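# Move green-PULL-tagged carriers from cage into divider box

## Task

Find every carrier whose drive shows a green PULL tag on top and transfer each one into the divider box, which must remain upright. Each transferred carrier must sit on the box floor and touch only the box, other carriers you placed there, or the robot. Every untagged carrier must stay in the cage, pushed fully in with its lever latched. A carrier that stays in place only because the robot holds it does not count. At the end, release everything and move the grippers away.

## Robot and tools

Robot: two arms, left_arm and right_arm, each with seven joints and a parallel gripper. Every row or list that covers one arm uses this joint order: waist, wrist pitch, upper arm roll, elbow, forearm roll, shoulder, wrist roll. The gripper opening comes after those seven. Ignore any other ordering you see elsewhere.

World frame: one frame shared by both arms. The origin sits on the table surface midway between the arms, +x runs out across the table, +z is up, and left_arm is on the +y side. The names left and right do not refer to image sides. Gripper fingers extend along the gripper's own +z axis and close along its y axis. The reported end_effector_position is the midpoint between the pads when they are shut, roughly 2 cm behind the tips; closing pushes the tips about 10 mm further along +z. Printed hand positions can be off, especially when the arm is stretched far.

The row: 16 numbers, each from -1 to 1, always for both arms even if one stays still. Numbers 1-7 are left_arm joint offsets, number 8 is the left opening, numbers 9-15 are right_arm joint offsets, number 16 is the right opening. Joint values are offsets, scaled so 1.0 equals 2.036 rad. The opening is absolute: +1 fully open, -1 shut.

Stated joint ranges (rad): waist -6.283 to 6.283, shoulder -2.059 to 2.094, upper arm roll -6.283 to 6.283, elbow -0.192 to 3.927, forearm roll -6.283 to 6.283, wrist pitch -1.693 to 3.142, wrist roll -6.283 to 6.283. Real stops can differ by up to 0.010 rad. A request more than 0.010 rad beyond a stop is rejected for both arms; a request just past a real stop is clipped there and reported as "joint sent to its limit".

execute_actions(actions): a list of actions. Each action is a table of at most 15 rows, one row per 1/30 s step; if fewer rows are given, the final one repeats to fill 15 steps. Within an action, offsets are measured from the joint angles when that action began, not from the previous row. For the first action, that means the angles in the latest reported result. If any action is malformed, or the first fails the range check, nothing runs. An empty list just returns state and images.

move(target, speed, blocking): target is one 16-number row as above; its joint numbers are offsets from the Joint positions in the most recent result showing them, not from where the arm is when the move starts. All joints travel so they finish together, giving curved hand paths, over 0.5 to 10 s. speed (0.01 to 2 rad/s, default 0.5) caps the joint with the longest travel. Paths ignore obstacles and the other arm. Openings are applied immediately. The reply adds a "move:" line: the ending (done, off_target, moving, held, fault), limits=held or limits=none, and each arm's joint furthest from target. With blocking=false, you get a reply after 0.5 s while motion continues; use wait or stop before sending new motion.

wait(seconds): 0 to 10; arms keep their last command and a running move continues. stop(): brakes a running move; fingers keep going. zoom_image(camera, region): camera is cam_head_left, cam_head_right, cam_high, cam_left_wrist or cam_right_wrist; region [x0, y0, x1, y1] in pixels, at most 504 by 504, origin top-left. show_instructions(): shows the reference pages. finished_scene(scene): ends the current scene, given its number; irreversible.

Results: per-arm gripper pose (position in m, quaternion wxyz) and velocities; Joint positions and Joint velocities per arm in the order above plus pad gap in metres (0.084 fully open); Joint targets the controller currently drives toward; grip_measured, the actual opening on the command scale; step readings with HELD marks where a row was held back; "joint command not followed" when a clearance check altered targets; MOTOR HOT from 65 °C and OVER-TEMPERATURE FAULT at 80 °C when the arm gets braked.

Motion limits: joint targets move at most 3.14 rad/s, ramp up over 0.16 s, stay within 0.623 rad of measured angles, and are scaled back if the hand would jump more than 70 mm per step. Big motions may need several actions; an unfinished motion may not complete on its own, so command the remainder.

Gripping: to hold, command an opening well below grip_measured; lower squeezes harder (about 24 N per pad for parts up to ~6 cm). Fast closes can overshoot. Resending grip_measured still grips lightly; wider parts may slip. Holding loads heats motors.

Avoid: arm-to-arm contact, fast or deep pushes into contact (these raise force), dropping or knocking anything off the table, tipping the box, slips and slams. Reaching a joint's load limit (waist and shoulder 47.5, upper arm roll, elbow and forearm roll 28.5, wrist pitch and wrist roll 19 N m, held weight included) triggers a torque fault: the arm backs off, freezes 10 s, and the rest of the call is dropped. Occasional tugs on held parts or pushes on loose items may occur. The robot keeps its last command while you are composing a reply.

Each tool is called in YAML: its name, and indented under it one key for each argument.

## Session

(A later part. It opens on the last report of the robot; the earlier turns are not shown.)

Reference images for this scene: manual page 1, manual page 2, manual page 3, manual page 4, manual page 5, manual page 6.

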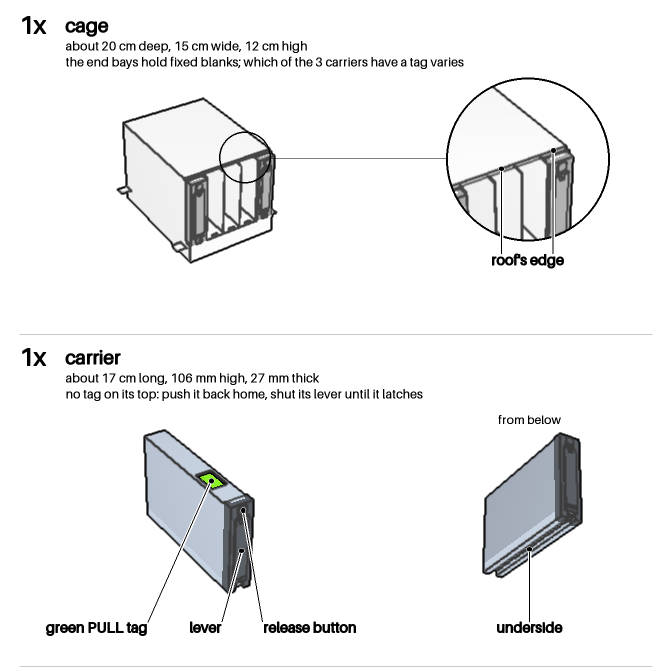

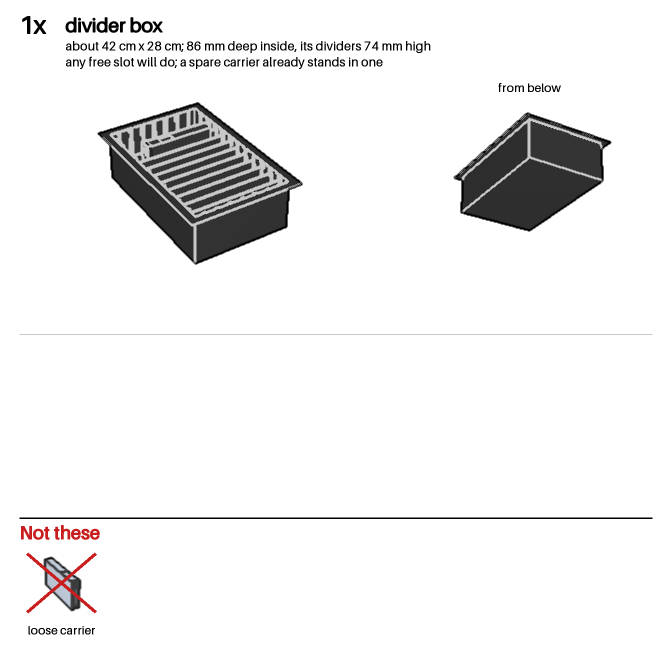

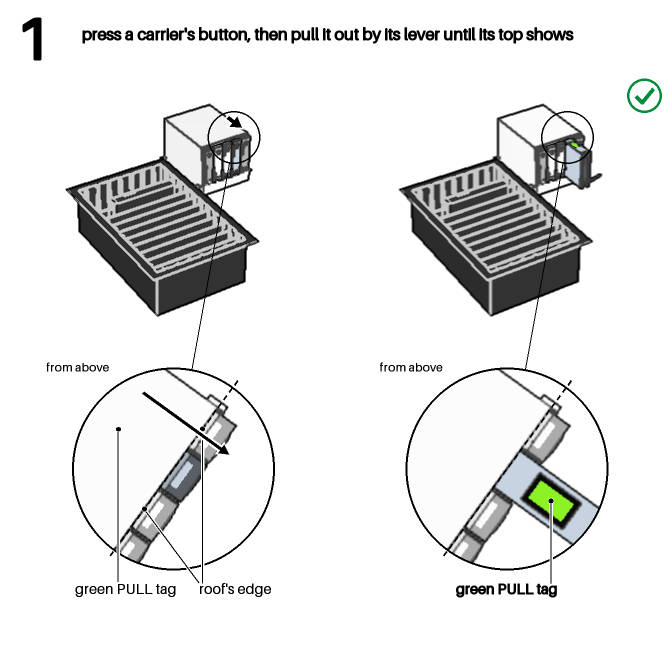

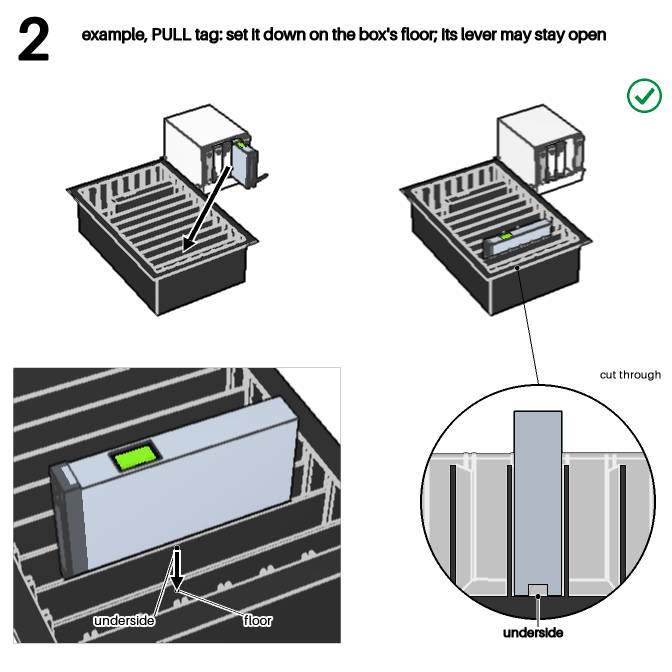

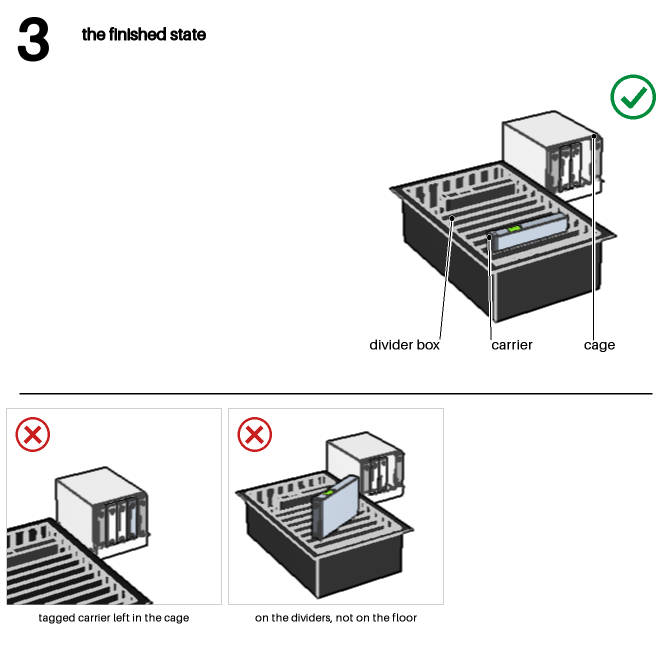

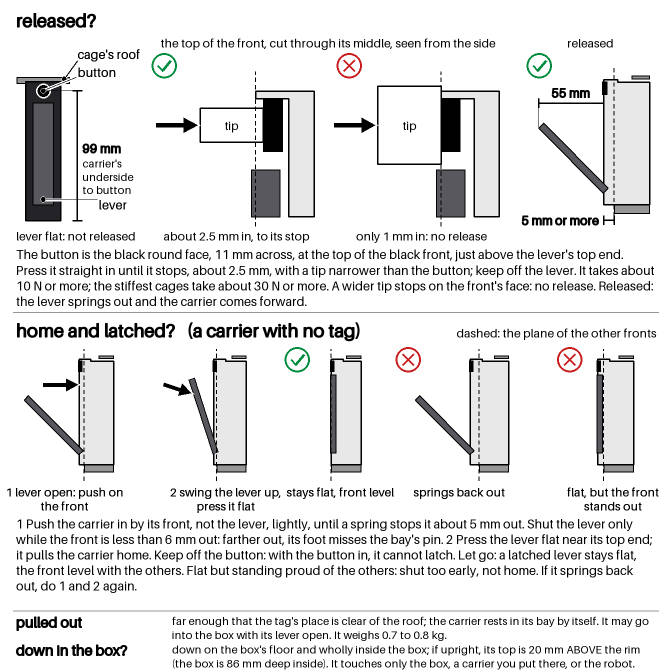

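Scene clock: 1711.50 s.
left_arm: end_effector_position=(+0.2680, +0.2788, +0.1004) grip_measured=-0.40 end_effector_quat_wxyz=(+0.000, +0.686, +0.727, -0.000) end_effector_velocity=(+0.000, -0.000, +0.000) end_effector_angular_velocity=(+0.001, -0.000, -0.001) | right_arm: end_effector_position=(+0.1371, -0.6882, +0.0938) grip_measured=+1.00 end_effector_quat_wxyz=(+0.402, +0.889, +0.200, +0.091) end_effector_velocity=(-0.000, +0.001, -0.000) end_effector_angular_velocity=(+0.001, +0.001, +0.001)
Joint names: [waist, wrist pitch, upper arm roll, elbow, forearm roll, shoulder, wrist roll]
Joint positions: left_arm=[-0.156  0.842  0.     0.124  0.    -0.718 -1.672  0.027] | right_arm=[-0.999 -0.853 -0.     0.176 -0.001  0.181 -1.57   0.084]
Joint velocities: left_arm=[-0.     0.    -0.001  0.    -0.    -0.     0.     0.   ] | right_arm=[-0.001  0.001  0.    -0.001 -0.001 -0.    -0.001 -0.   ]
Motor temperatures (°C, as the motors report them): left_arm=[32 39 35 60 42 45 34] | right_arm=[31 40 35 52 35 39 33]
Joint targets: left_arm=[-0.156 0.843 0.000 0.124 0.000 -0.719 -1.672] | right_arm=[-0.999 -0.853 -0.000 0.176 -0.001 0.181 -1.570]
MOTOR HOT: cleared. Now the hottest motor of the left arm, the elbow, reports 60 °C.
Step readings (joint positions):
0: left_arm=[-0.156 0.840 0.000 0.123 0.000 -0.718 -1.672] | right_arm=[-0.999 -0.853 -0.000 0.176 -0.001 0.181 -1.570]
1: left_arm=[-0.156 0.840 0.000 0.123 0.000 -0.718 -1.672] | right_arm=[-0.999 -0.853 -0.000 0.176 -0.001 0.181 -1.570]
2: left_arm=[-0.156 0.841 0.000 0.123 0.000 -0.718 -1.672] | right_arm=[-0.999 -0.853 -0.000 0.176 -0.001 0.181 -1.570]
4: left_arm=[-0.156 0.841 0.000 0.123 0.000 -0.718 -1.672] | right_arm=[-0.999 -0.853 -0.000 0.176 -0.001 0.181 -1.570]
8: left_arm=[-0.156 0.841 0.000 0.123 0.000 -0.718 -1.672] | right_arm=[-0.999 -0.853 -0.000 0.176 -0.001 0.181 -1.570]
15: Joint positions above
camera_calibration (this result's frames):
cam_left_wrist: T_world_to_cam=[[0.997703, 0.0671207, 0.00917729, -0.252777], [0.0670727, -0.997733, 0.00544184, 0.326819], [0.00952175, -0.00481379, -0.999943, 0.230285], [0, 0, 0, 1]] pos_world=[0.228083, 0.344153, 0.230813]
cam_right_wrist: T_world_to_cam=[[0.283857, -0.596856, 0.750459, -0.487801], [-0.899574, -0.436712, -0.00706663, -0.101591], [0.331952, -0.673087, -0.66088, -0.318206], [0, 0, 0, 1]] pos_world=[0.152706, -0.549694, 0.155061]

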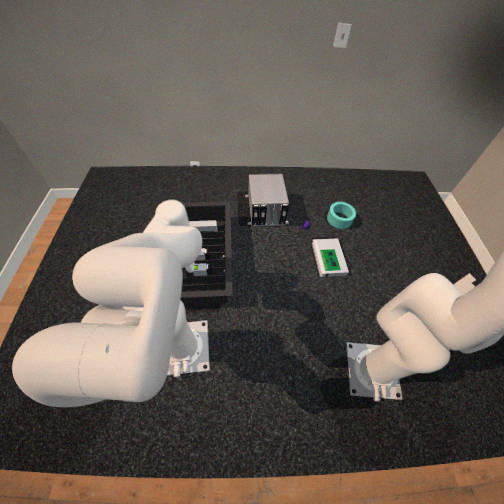

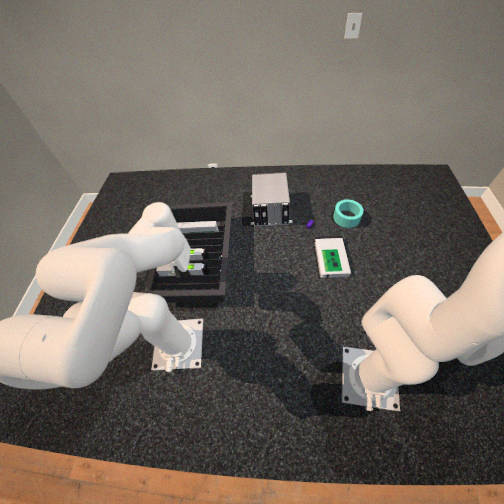

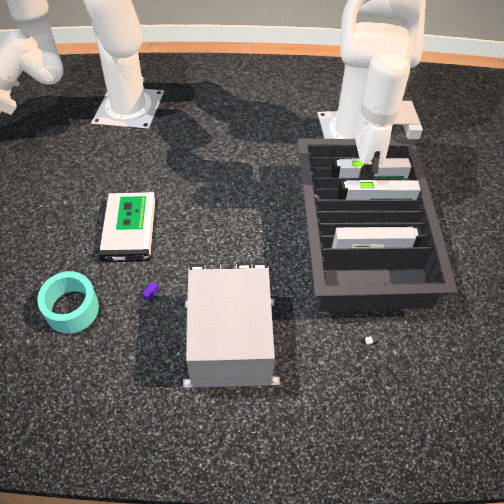

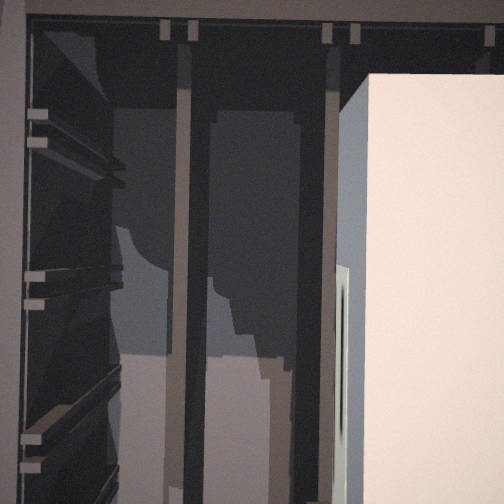

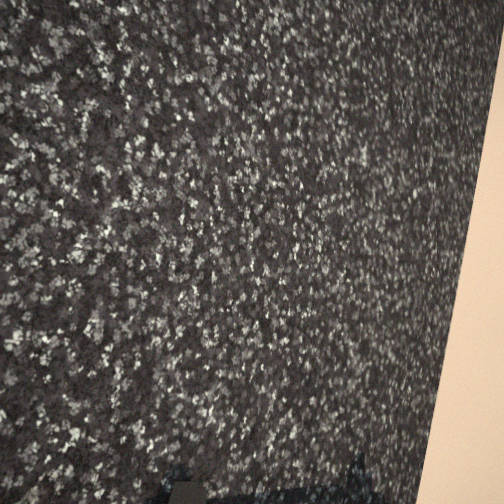

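execute_actions:
  actions:
    - [[0,0,0,0,0,0,0,-0.39,0,0,0,0,0,0,0,1],[0,0,0,0,0,0,0,-0.38,0,0,0,0,0,0,0,1],[0,0,0,0,0,0,0,-0.37,0,0,0,0,0,0,0,1],[0,0,0,0,0,0,0,-0.36,0,0,0,0,0,0,0,1],[0,0,0,0,0,0,0,-0.35,0,0,0,0,0,0,0,1],[0,0,0,0,0,0,0,-0.34,0,0,0,0,0,0,0,1],[0,0,0,0,0,0,0,-0.33,0,0,0,0,0,0,0,1],[0,0,0,0,0,0,0,-0.32,0,0,0,0,0,0,0,1],[0,0,0,0,0,0,0,-0.31,0,0,0,0,0,0,0,1],[0,0,0,0,0,0,0,-0.30,0,0,0,0,0,0,0,1],[0,0,0,0,0,0,0,-0.29,0,0,0,0,0,0,0,1],[0,0,0,0,0,0,0,-0.28,0,0,0,0,0,0,0,1],[0,0,0,0,0,0,0,-0.27,0,0,0,0,0,0,0,1],[0,0,0,0,0,0,0,-0.26,0,0,0,0,0,0,0,1],[0,0,0,0,0,0,0,-0.25,0,0,0,0,0,0,0,1]]

Scene clock: 1718.00 s.
left_arm: end_effector_position=(+0.2672, +0.2788, +0.0995) grip_measured=-0.28 end_effector_quat_wxyz=(-0.001, +0.686, +0.727, -0.001) end_effector_velocity=(+0.009, -0.001, +0.014) end_effector_angular_velocity=(-0.001, -0.020, -0.001) | right_arm: end_effector_position=(+0.1371, -0.6882, +0.0938) grip_measured=+1.00 end_effector_quat_wxyz=(+0.402, +0.889, +0.200, +0.091) end_effector_velocity=(-0.001, -0.000, -0.000) end_effector_angular_velocity=(+0.001, +0.001, -0.002)
Joint names: [waist, wrist pitch, upper arm roll, elbow, forearm roll, shoulder, wrist roll]
Joint positions: left_arm=[-0.157  0.841  0.     0.121 -0.    -0.718 -1.672  0.032] | right_arm=[-0.999 -0.853 -0.     0.176 -0.001  0.181 -1.57   0.084]
Joint velocities: left_arm=[-0.001  0.027  0.     0.032  0.    -0.015  0.     0.006] | right_arm=[-0.001  0.001  0.    -0.     0.001  0.    -0.001 -0.   ]
Motor temperatures (°C, as the motors report them): left_arm=[32 39 35 59 42 45 34] | right_arm=[31 40 35 52 35 39 33]
Joint targets: left_arm=[-0.156 0.842 0.000 0.124 0.000 -0.718 -1.672] | right_arm=[-0.999 -0.853 -0.000 0.176 -0.001 0.181 -1.570]
Step readings (joint positions):
0: left_arm=[-0.156 0.843 0.000 0.124 0.000 -0.719 -1.672] | right_arm=[-0.999 -0.853 -0.000 0.176 -0.001 0.181 -1.570]
1: left_arm=[-0.156 0.843 0.000 0.124 0.000 -0.719 -1.672] | right_arm=[-0.999 -0.853 -0.000 0.176 -0.001 0.181 -1.570]
2: left_arm=[-0.156 0.843 0.000 0.124 0.000 -0.719 -1.672] | right_arm=[-0.999 -0.853 -0.000 0.176 -0.001 0.181 -1.570]
4: left_arm=[-0.156 0.841 0.000 0.124 -0.000 -0.719 -1.672] | right_arm=[-0.999 -0.853 -0.000 0.176 -0.001 0.181 -1.570]
8: left_arm=[-0.156 0.838 0.000 0.124 0.000 -0.718 -1.672] | right_arm=[-0.999 -0.853 -0.000 0.176 -0.001 0.181 -1.570]
15: Joint positions above
camera_calibration (this result's frames):
cam_left_wrist: T_world_to_cam=[[0.997715, 0.0671769, 0.00722931, -0.251818], [0.0671387, -0.997729, 0.00540073, 0.326815], [0.0075757, -0.00490302, -0.999959, 0.229954], [0, 0, 0, 1]] pos_world=[0.227559, 0.344117, 0.23]
cam_right_wrist: T_world_to_cam=[[0.283857, -0.596856, 0.750458, -0.487801], [-0.899574, -0.436712, -0.00706657, -0.101591], [0.331952, -0.673087, -0.66088, -0.318206], [0, 0, 0, 1]] pos_world=[0.152706, -0.549694, 0.155061]

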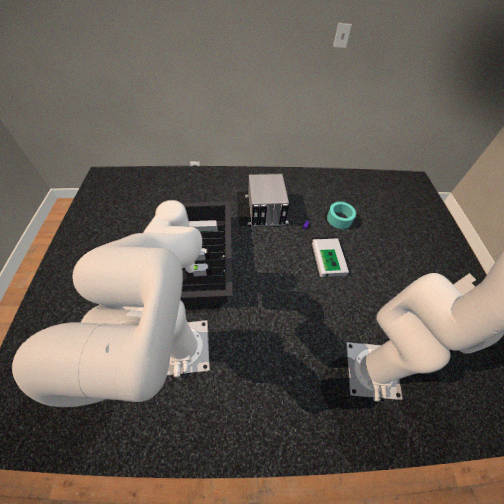

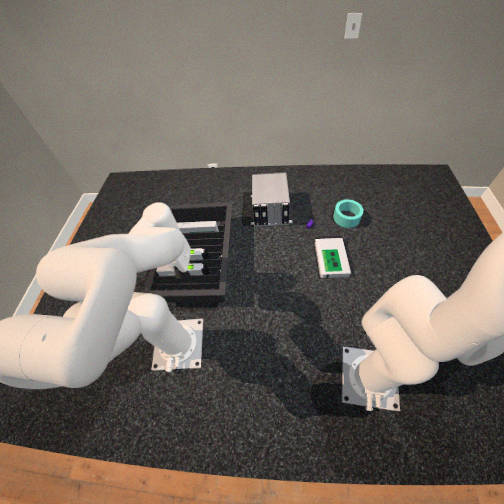

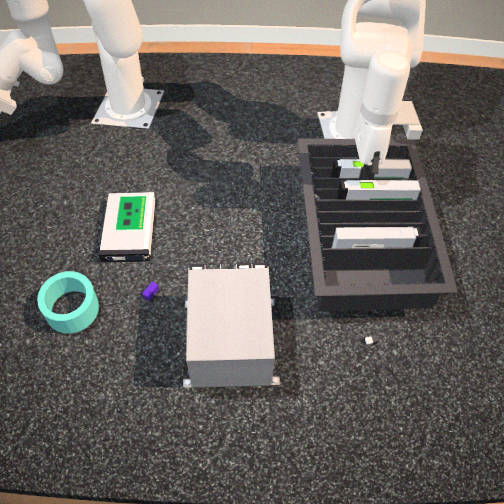

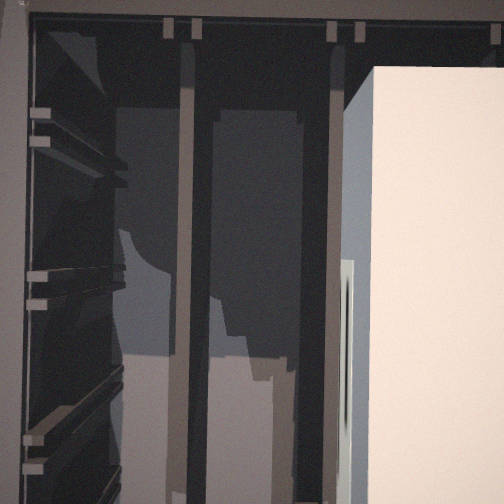

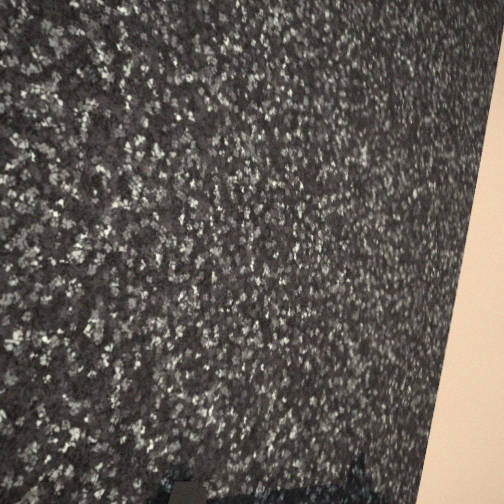

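move:
  target: [0,0.0671,0,0.0276,0,-0.0405,0,-0.1,0,0,0,0,0,0,0,1]
  speed: 0.12

Scene clock: 1723.47 s.
left_arm: end_effector_position=(+0.2679, +0.2787, +0.1301) grip_measured=-0.11 end_effector_quat_wxyz=(+0.000, +0.686, +0.727, -0.000) end_effector_velocity=(+0.000, -0.000, +0.001) end_effector_angular_velocity=(-0.000, -0.001, +0.000) | right_arm: end_effector_position=(+0.1371, -0.6882, +0.0938) grip_measured=+1.00 end_effector_quat_wxyz=(+0.402, +0.889, +0.200, +0.091) end_effector_velocity=(+0.000, -0.000, +0.000) end_effector_angular_velocity=(-0.000, -0.000, +0.001)
Joint names: [waist, wrist pitch, upper arm roll, elbow, forearm roll, shoulder, wrist roll]
Joint positions: left_arm=[-0.157  0.978  0.     0.178 -0.    -0.8   -1.672  0.039] | right_arm=[-0.999 -0.853 -0.     0.176 -0.001  0.181 -1.57   0.084]
Joint velocities: left_arm=[-0.     0.001  0.     0.002 -0.    -0.001 -0.     0.   ] | right_arm=[ 0.001  0.     0.     0.    -0.    -0.    -0.    -0.   ]
Motor temperatures (°C, as the motors report them): left_arm=[32 39 35 59 42 45 34] | right_arm=[31 40 35 52 35 39 33]
Joint targets: left_arm=[-0.157 0.978 0.000 0.178 -0.000 -0.800 -1.672] | right_arm=[-0.999 -0.853 -0.000 0.176 -0.001 0.181 -1.570]
move: done; limits=none; left_arm: farthest joint: the waist, 0.000 radians from its target (0.001 radians at the start); right_arm: farthest joint: the waist, 0.000 radians from its target (0.000 radians at the start)
camera_calibration (this result's frames):
cam_left_wrist: T_world_to_cam=[[0.997701, 0.067152, 0.00907831, -0.252942], [0.0671027, -0.99773, 0.00563385, 0.326547], [0.00943603, -0.00501172, -0.999943, 0.260064], [0, 0, 0, 1]] pos_world=[0.227995, 0.344095, 0.260506]
cam_right_wrist: T_world_to_cam=[[0.283857, -0.596856, 0.750459, -0.487801], [-0.899574, -0.436712, -0.00706659, -0.101591], [0.331952, -0.673087, -0.66088, -0.318206], [0, 0, 0, 1]] pos_world=[0.152706, -0.549694, 0.155061]

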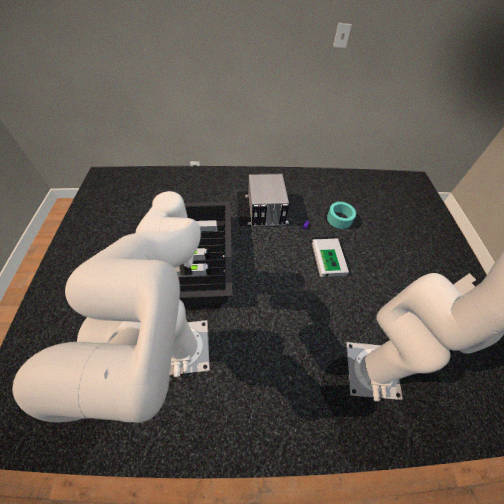

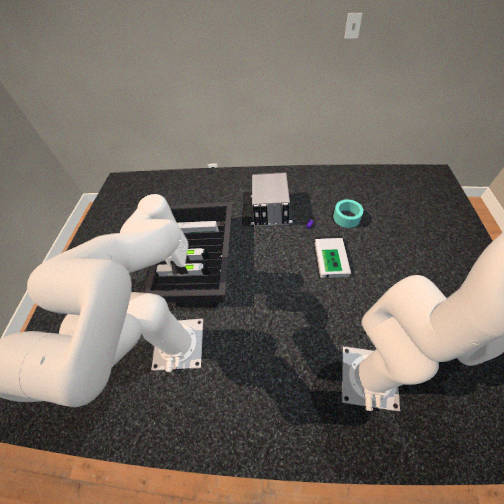

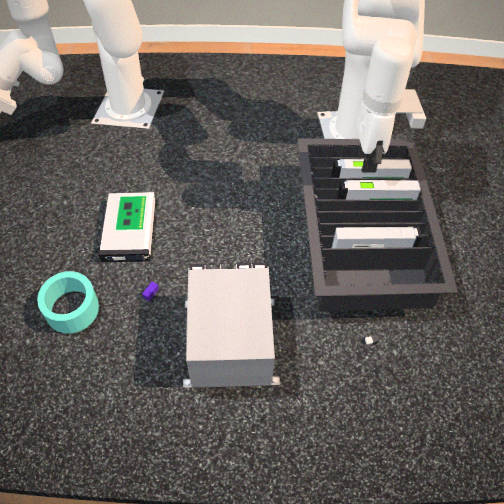

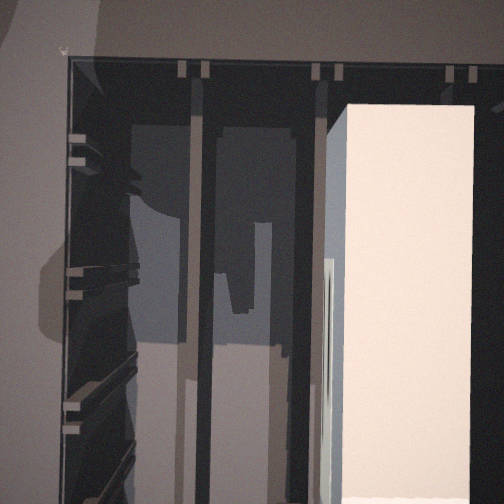

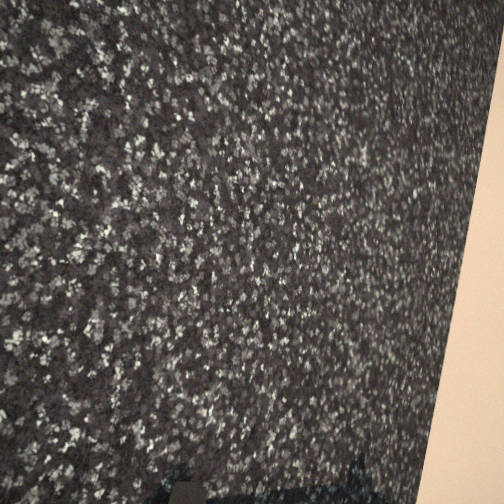

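move:
  target: [-0.1638,0.1368,0,0.1364,0,-0.0004,-0.1640,-0.1,0,0,0,0,0,0,0,1]
  speed: 0.3

Scene clock: 1735.50 s.
left_arm: end_effector_position=(+0.2725, +0.1961, +0.2246) grip_measured=-0.11 end_effector_quat_wxyz=(-0.000, +0.686, +0.728, -0.000) end_effector_velocity=(+0.000, -0.001, +0.001) end_effector_angular_velocity=(-0.001, -0.001, +0.000) | right_arm: end_effector_position=(+0.1371, -0.6882, +0.0938) grip_measured=+1.00 end_effector_quat_wxyz=(+0.402, +0.889, +0.200, +0.091) end_effector_velocity=(-0.000, -0.000, +0.000) end_effector_angular_velocity=(-0.000, -0.000, -0.001)
Joint names: [waist, wrist pitch, upper arm roll, elbow, forearm roll, shoulder, wrist roll]
Joint positions: left_arm=[-0.49   1.256  0.     0.455 -0.    -0.801 -2.006  0.039] | right_arm=[-0.999 -0.853 -0.     0.176 -0.001  0.181 -1.57   0.084]
Joint velocities: left_arm=[-0.003  0.002  0.     0.003 -0.    -0.001 -0.003  0.   ] | right_arm=[-0.001  0.     0.     0.001  0.     0.     0.     0.   ]
Motor temperatures (°C, as the motors report them): left_arm=[32 39 35 61 42 45 34] | right_arm=[31 40 35 52 35 39 33]
Joint targets: left_arm=[-0.490 1.256 0.000 0.455 -0.000 -0.801 -2.006] | right_arm=[-0.999 -0.853 -0.000 0.176 -0.001 0.181 -1.570]
move: done; limits=none; left_arm: farthest joint: the waist, 0.001 radians from its target (0.334 radians at the start); right_arm: farthest joint: the waist, 0.000 radians from its target (0.000 radians at the start)
camera_calibration (this result's frames):
cam_left_wrist: T_world_to_cam=[[0.997668, 0.0676968, 0.00869461, -0.252931], [0.0676502, -0.997694, 0.00553781, 0.243171], [0.00904945, -0.00493671, -0.999947, 0.354242], [0, 0, 0, 1]] pos_world=[0.232685, 0.261482, 0.355075]
cam_right_wrist: T_world_to_cam=[[0.283857, -0.596856, 0.750459, -0.487801], [-0.899574, -0.436712, -0.00706661, -0.101591], [0.331952, -0.673087, -0.66088, -0.318206], [0, 0, 0, 1]] pos_world=[0.152706, -0.549694, 0.155061]

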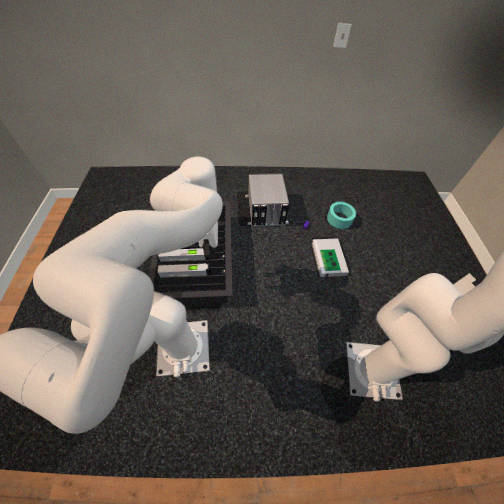

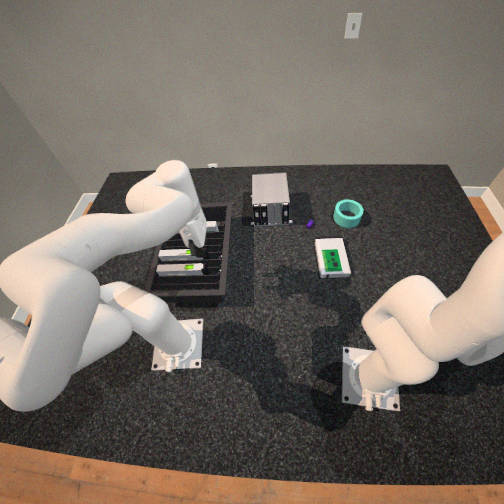

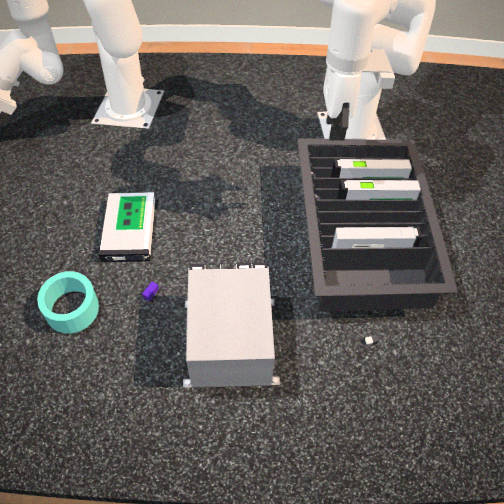

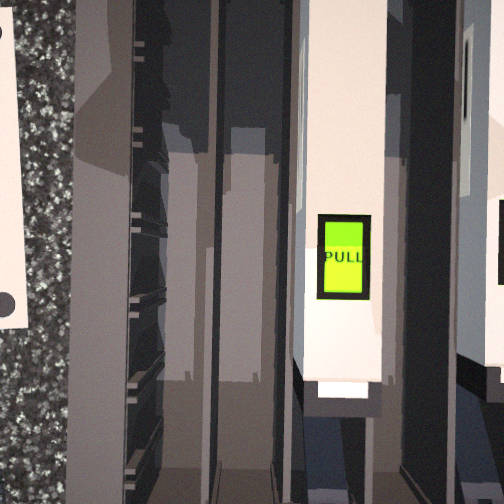

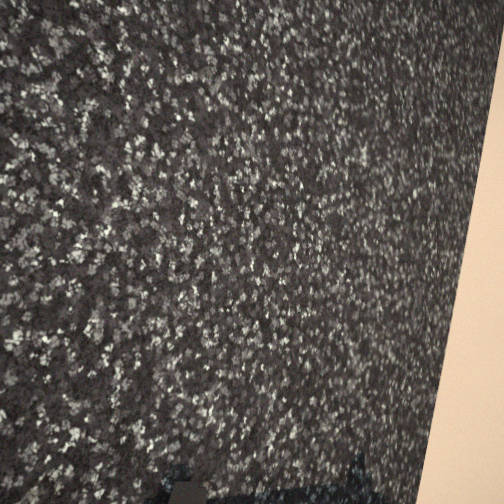

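execute_actions:
  actions: []

Scene clock: 1742.67 s.
left_arm: end_effector_position=(+0.2726, +0.1960, +0.2248) grip_measured=-0.11 end_effector_quat_wxyz=(+0.000, +0.686, +0.728, -0.000) end_effector_velocity=(+0.000, -0.000, -0.000) end_effector_angular_velocity=(+0.000, -0.000, -0.001) | right_arm: end_effector_position=(+0.1371, -0.6882, +0.0938) grip_measured=+1.00 end_effector_quat_wxyz=(+0.402, +0.889, +0.200, +0.091) end_effector_velocity=(+0.001, -0.000, +0.000) end_effector_angular_velocity=(-0.001, -0.000, +0.001)
Joint names: [waist, wrist pitch, upper arm roll, elbow, forearm roll, shoulder, wrist roll]
Joint positions: left_arm=[-0.49   1.256  0.     0.455 -0.    -0.801 -2.006  0.039] | right_arm=[-0.999 -0.853 -0.     0.176 -0.001  0.181 -1.57   0.084]
Joint velocities: left_arm=[-0. -0. -0. -0.  0. -0.  0.  0.] | right_arm=[ 0.002  0.001 -0.     0.001  0.001  0.    -0.     0.   ]
Motor temperatures (°C, as the motors report them): left_arm=[32 39 35 62 42 45 34] | right_arm=[31 40 35 52 35 39 33]
Joint targets: left_arm=[-0.490 1.256 0.000 0.455 -0.000 -0.801 -2.006] | right_arm=[-0.999 -0.853 -0.000 0.176 -0.001 0.181 -1.570]
camera_calibration (this result's frames):
cam_left_wrist: T_world_to_cam=[[0.997679, 0.0674909, 0.00899146, -0.252982], [0.0674421, -0.997707, 0.00562656, 0.243067], [0.00935058, -0.0050071, -0.999944, 0.354355], [0, 0, 0, 1]] pos_world=[0.232688, 0.261358, 0.355242]
cam_right_wrist: T_world_to_cam=[[0.283857, -0.596856, 0.750459, -0.487801], [-0.899574, -0.436712, -0.00706666, -0.101591], [0.331952, -0.673087, -0.66088, -0.318206], [0, 0, 0, 1]] pos_world=[0.152706, -0.549694, 0.155061]

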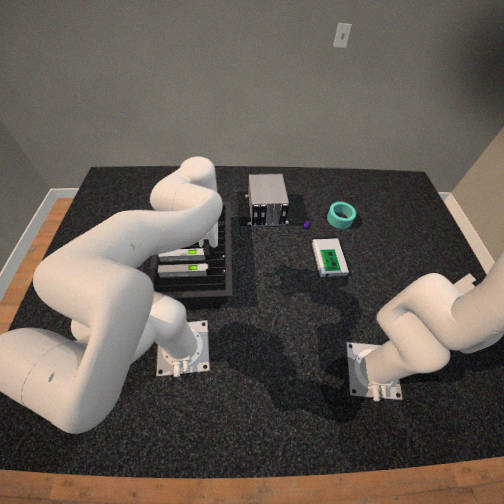

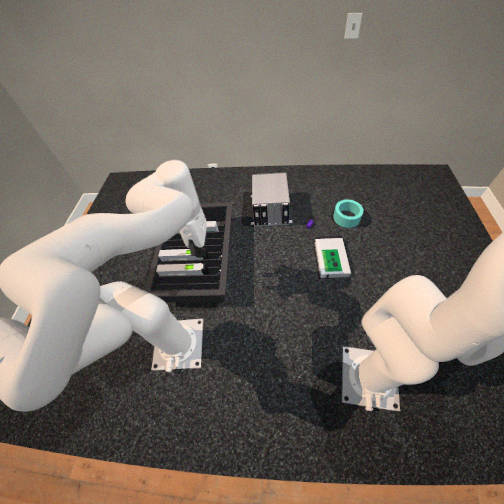

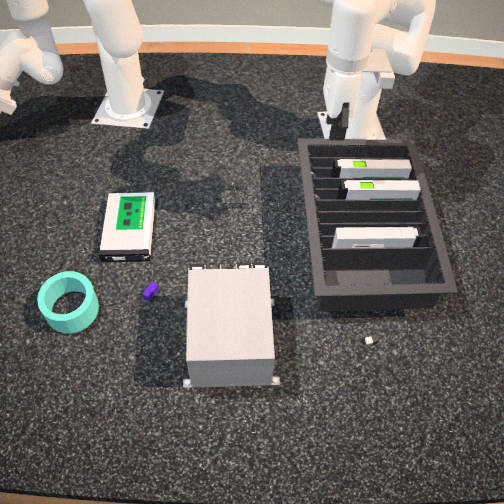

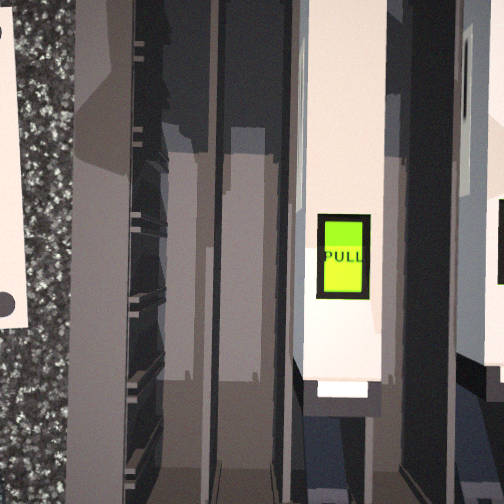

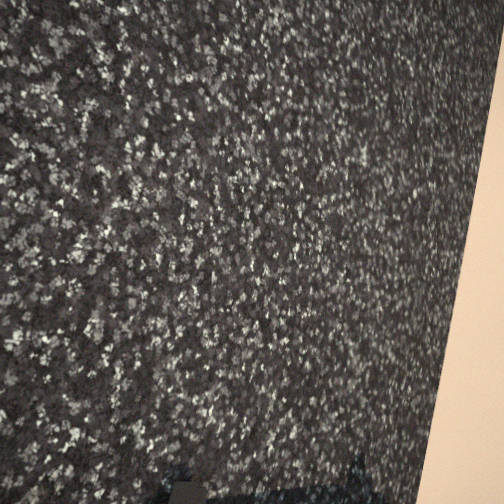

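move:
  target: [-0.37,0,0,0,0,0,0,-0.1, 0,0,0,0,0,0,0,1]
  speed: 0.5

zoom_image:
  camera: "cam_high"
  region: [290, 130, 460, 270]

zoom_image:
  camera: "cam_head_left"
  region: [130, 160, 310, 320]

Scene clock: 1749.17 s.
left_arm: end_effector_position=(+0.1460, +0.0610, +0.2248) grip_measured=-0.11 end_effector_quat_wxyz=(-0.000, +0.905, +0.425, -0.000) end_effector_velocity=(-0.001, -0.001, -0.000) end_effector_angular_velocity=(+0.000, -0.001, -0.005) | right_arm: end_effector_position=(+0.1371, -0.6882, +0.0938) grip_measured=+1.00 end_effector_quat_wxyz=(+0.402, +0.889, +0.200, +0.091) end_effector_velocity=(+0.000, +0.000, -0.000) end_effector_angular_velocity=(+0.002, +0.000, +0.001)
Joint names: [waist, wrist pitch, upper arm roll, elbow, forearm roll, shoulder, wrist roll]
Joint positions: left_arm=[-1.243  1.256  0.     0.455 -0.    -0.801 -2.006  0.039] | right_arm=[-0.999 -0.853 -0.     0.176 -0.001  0.181 -1.57   0.084]
Joint velocities: left_arm=[-0.003 -0.001 -0.002 -0.    -0.     0.     0.     0.   ] | right_arm=[ 0.002  0.001 -0.001 -0.    -0.     0.     0.001  0.   ]
Motor temperatures (°C, as the motors report them): left_arm=[32 38 35 63 42 45 34] | right_arm=[31 40 35 52 35 39 33]
Joint targets: left_arm=[-1.243 1.256 0.000 0.455 -0.000 -0.801 -2.006] | right_arm=[-0.999 -0.853 -0.000 0.176 -0.001 0.181 -1.570]
move: done; limits=none; left_arm: farthest joint: the waist, 0.000 radians from its target (0.753 radians at the start); right_arm: farthest joint: the waist, 0.000 radians from its target (0.000 radians at the start)
camera_calibration (this result's frames):
cam_left_wrist: T_world_to_cam=[[0.774336, -0.632712, 0.00895745, -0.0422321], [-0.632766, -0.774322, 0.00567591, 0.205457], [0.00334474, -0.010063, -0.999944, 0.356045], [0, 0, 0, 1]] pos_world=[0.161517, 0.135952, 0.355237]
cam_right_wrist: T_world_to_cam=[[0.283857, -0.596856, 0.750458, -0.487801], [-0.899574, -0.436712, -0.00706675, -0.101591], [0.331952, -0.673087, -0.66088, -0.318206], [0, 0, 0, 1]] pos_world=[0.152706, -0.549694, 0.155061]

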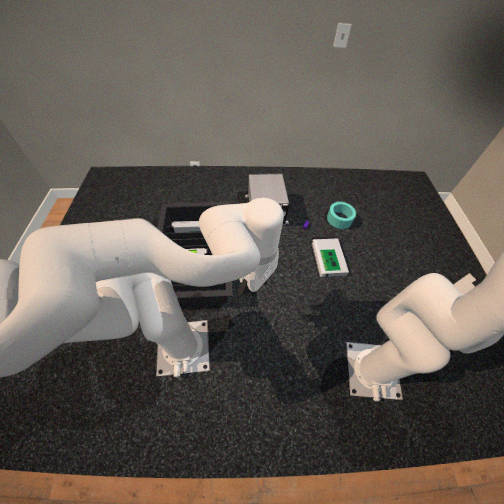

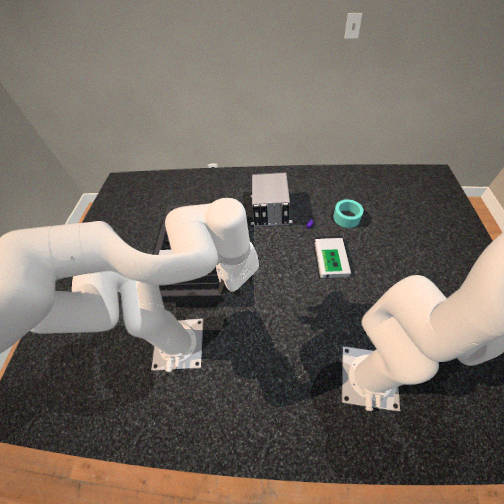

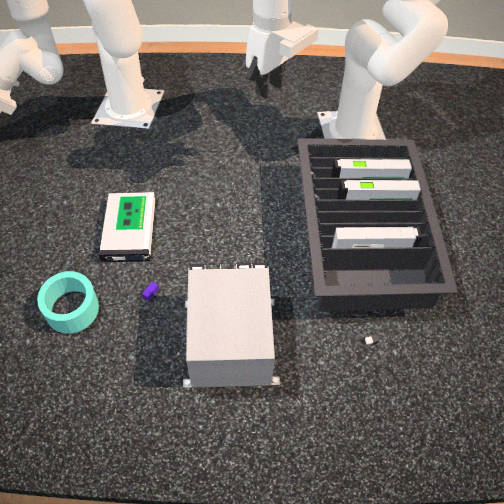

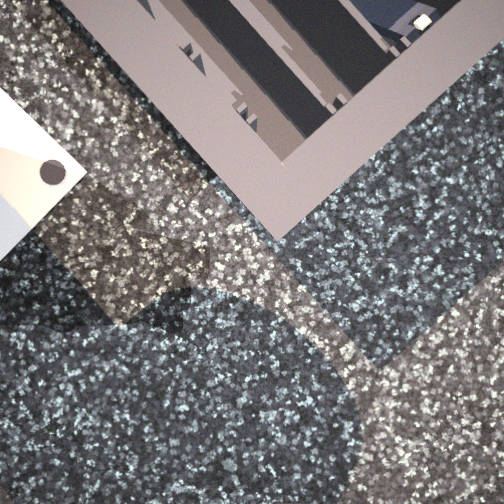

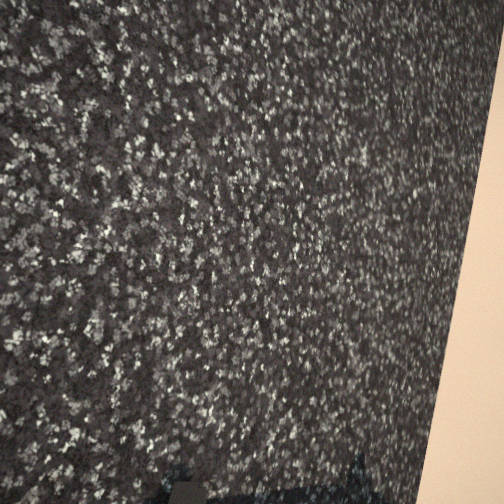

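Region (290, 130, 460, 270) of cam_high's 504x504 image, scaled by 2.965, with more detail than that image has; it fills the top 415 rows of this view, and the rest is white.

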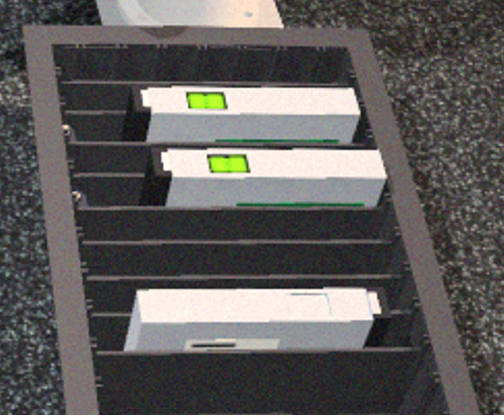

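Region (130, 160, 310, 320) of cam_head_left's 504x504 image, scaled by 2.800, with more detail than that image has.

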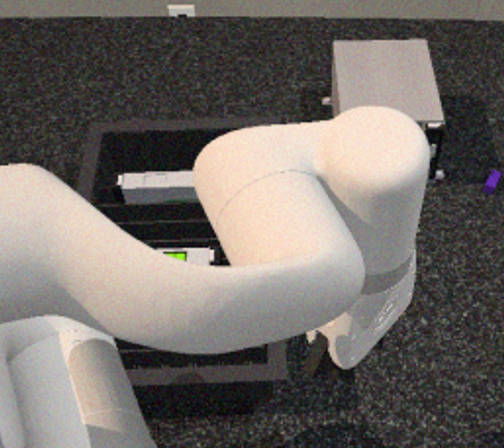

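zoom_image:
  camera: "cam_head_right"
  region: [240, 170, 310, 235]

zoom_image:
  camera: "cam_high"
  region: [180, 250, 290, 300]

Region (240, 170, 310, 235) of cam_head_right's 504x504 image, scaled by 7.200, with more detail than that image has; it fills the top 468 rows of this view, and the rest is white.

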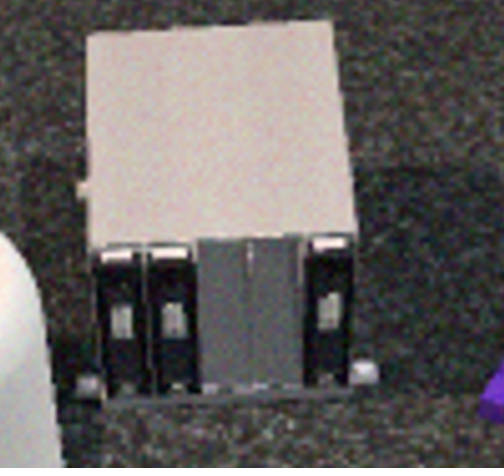

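Region (180, 250, 290, 300) of cam_high's 504x504 image, scaled by 4.582, with more detail than that image has; it fills the top 229 rows of this view, and the rest is white.

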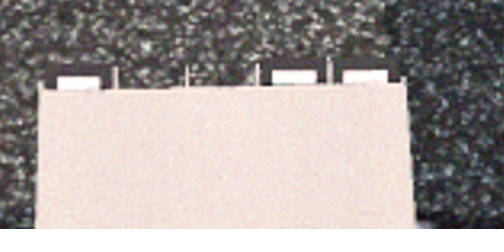

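finished_scene:
  scene: 2

The scene is finished: the task was done.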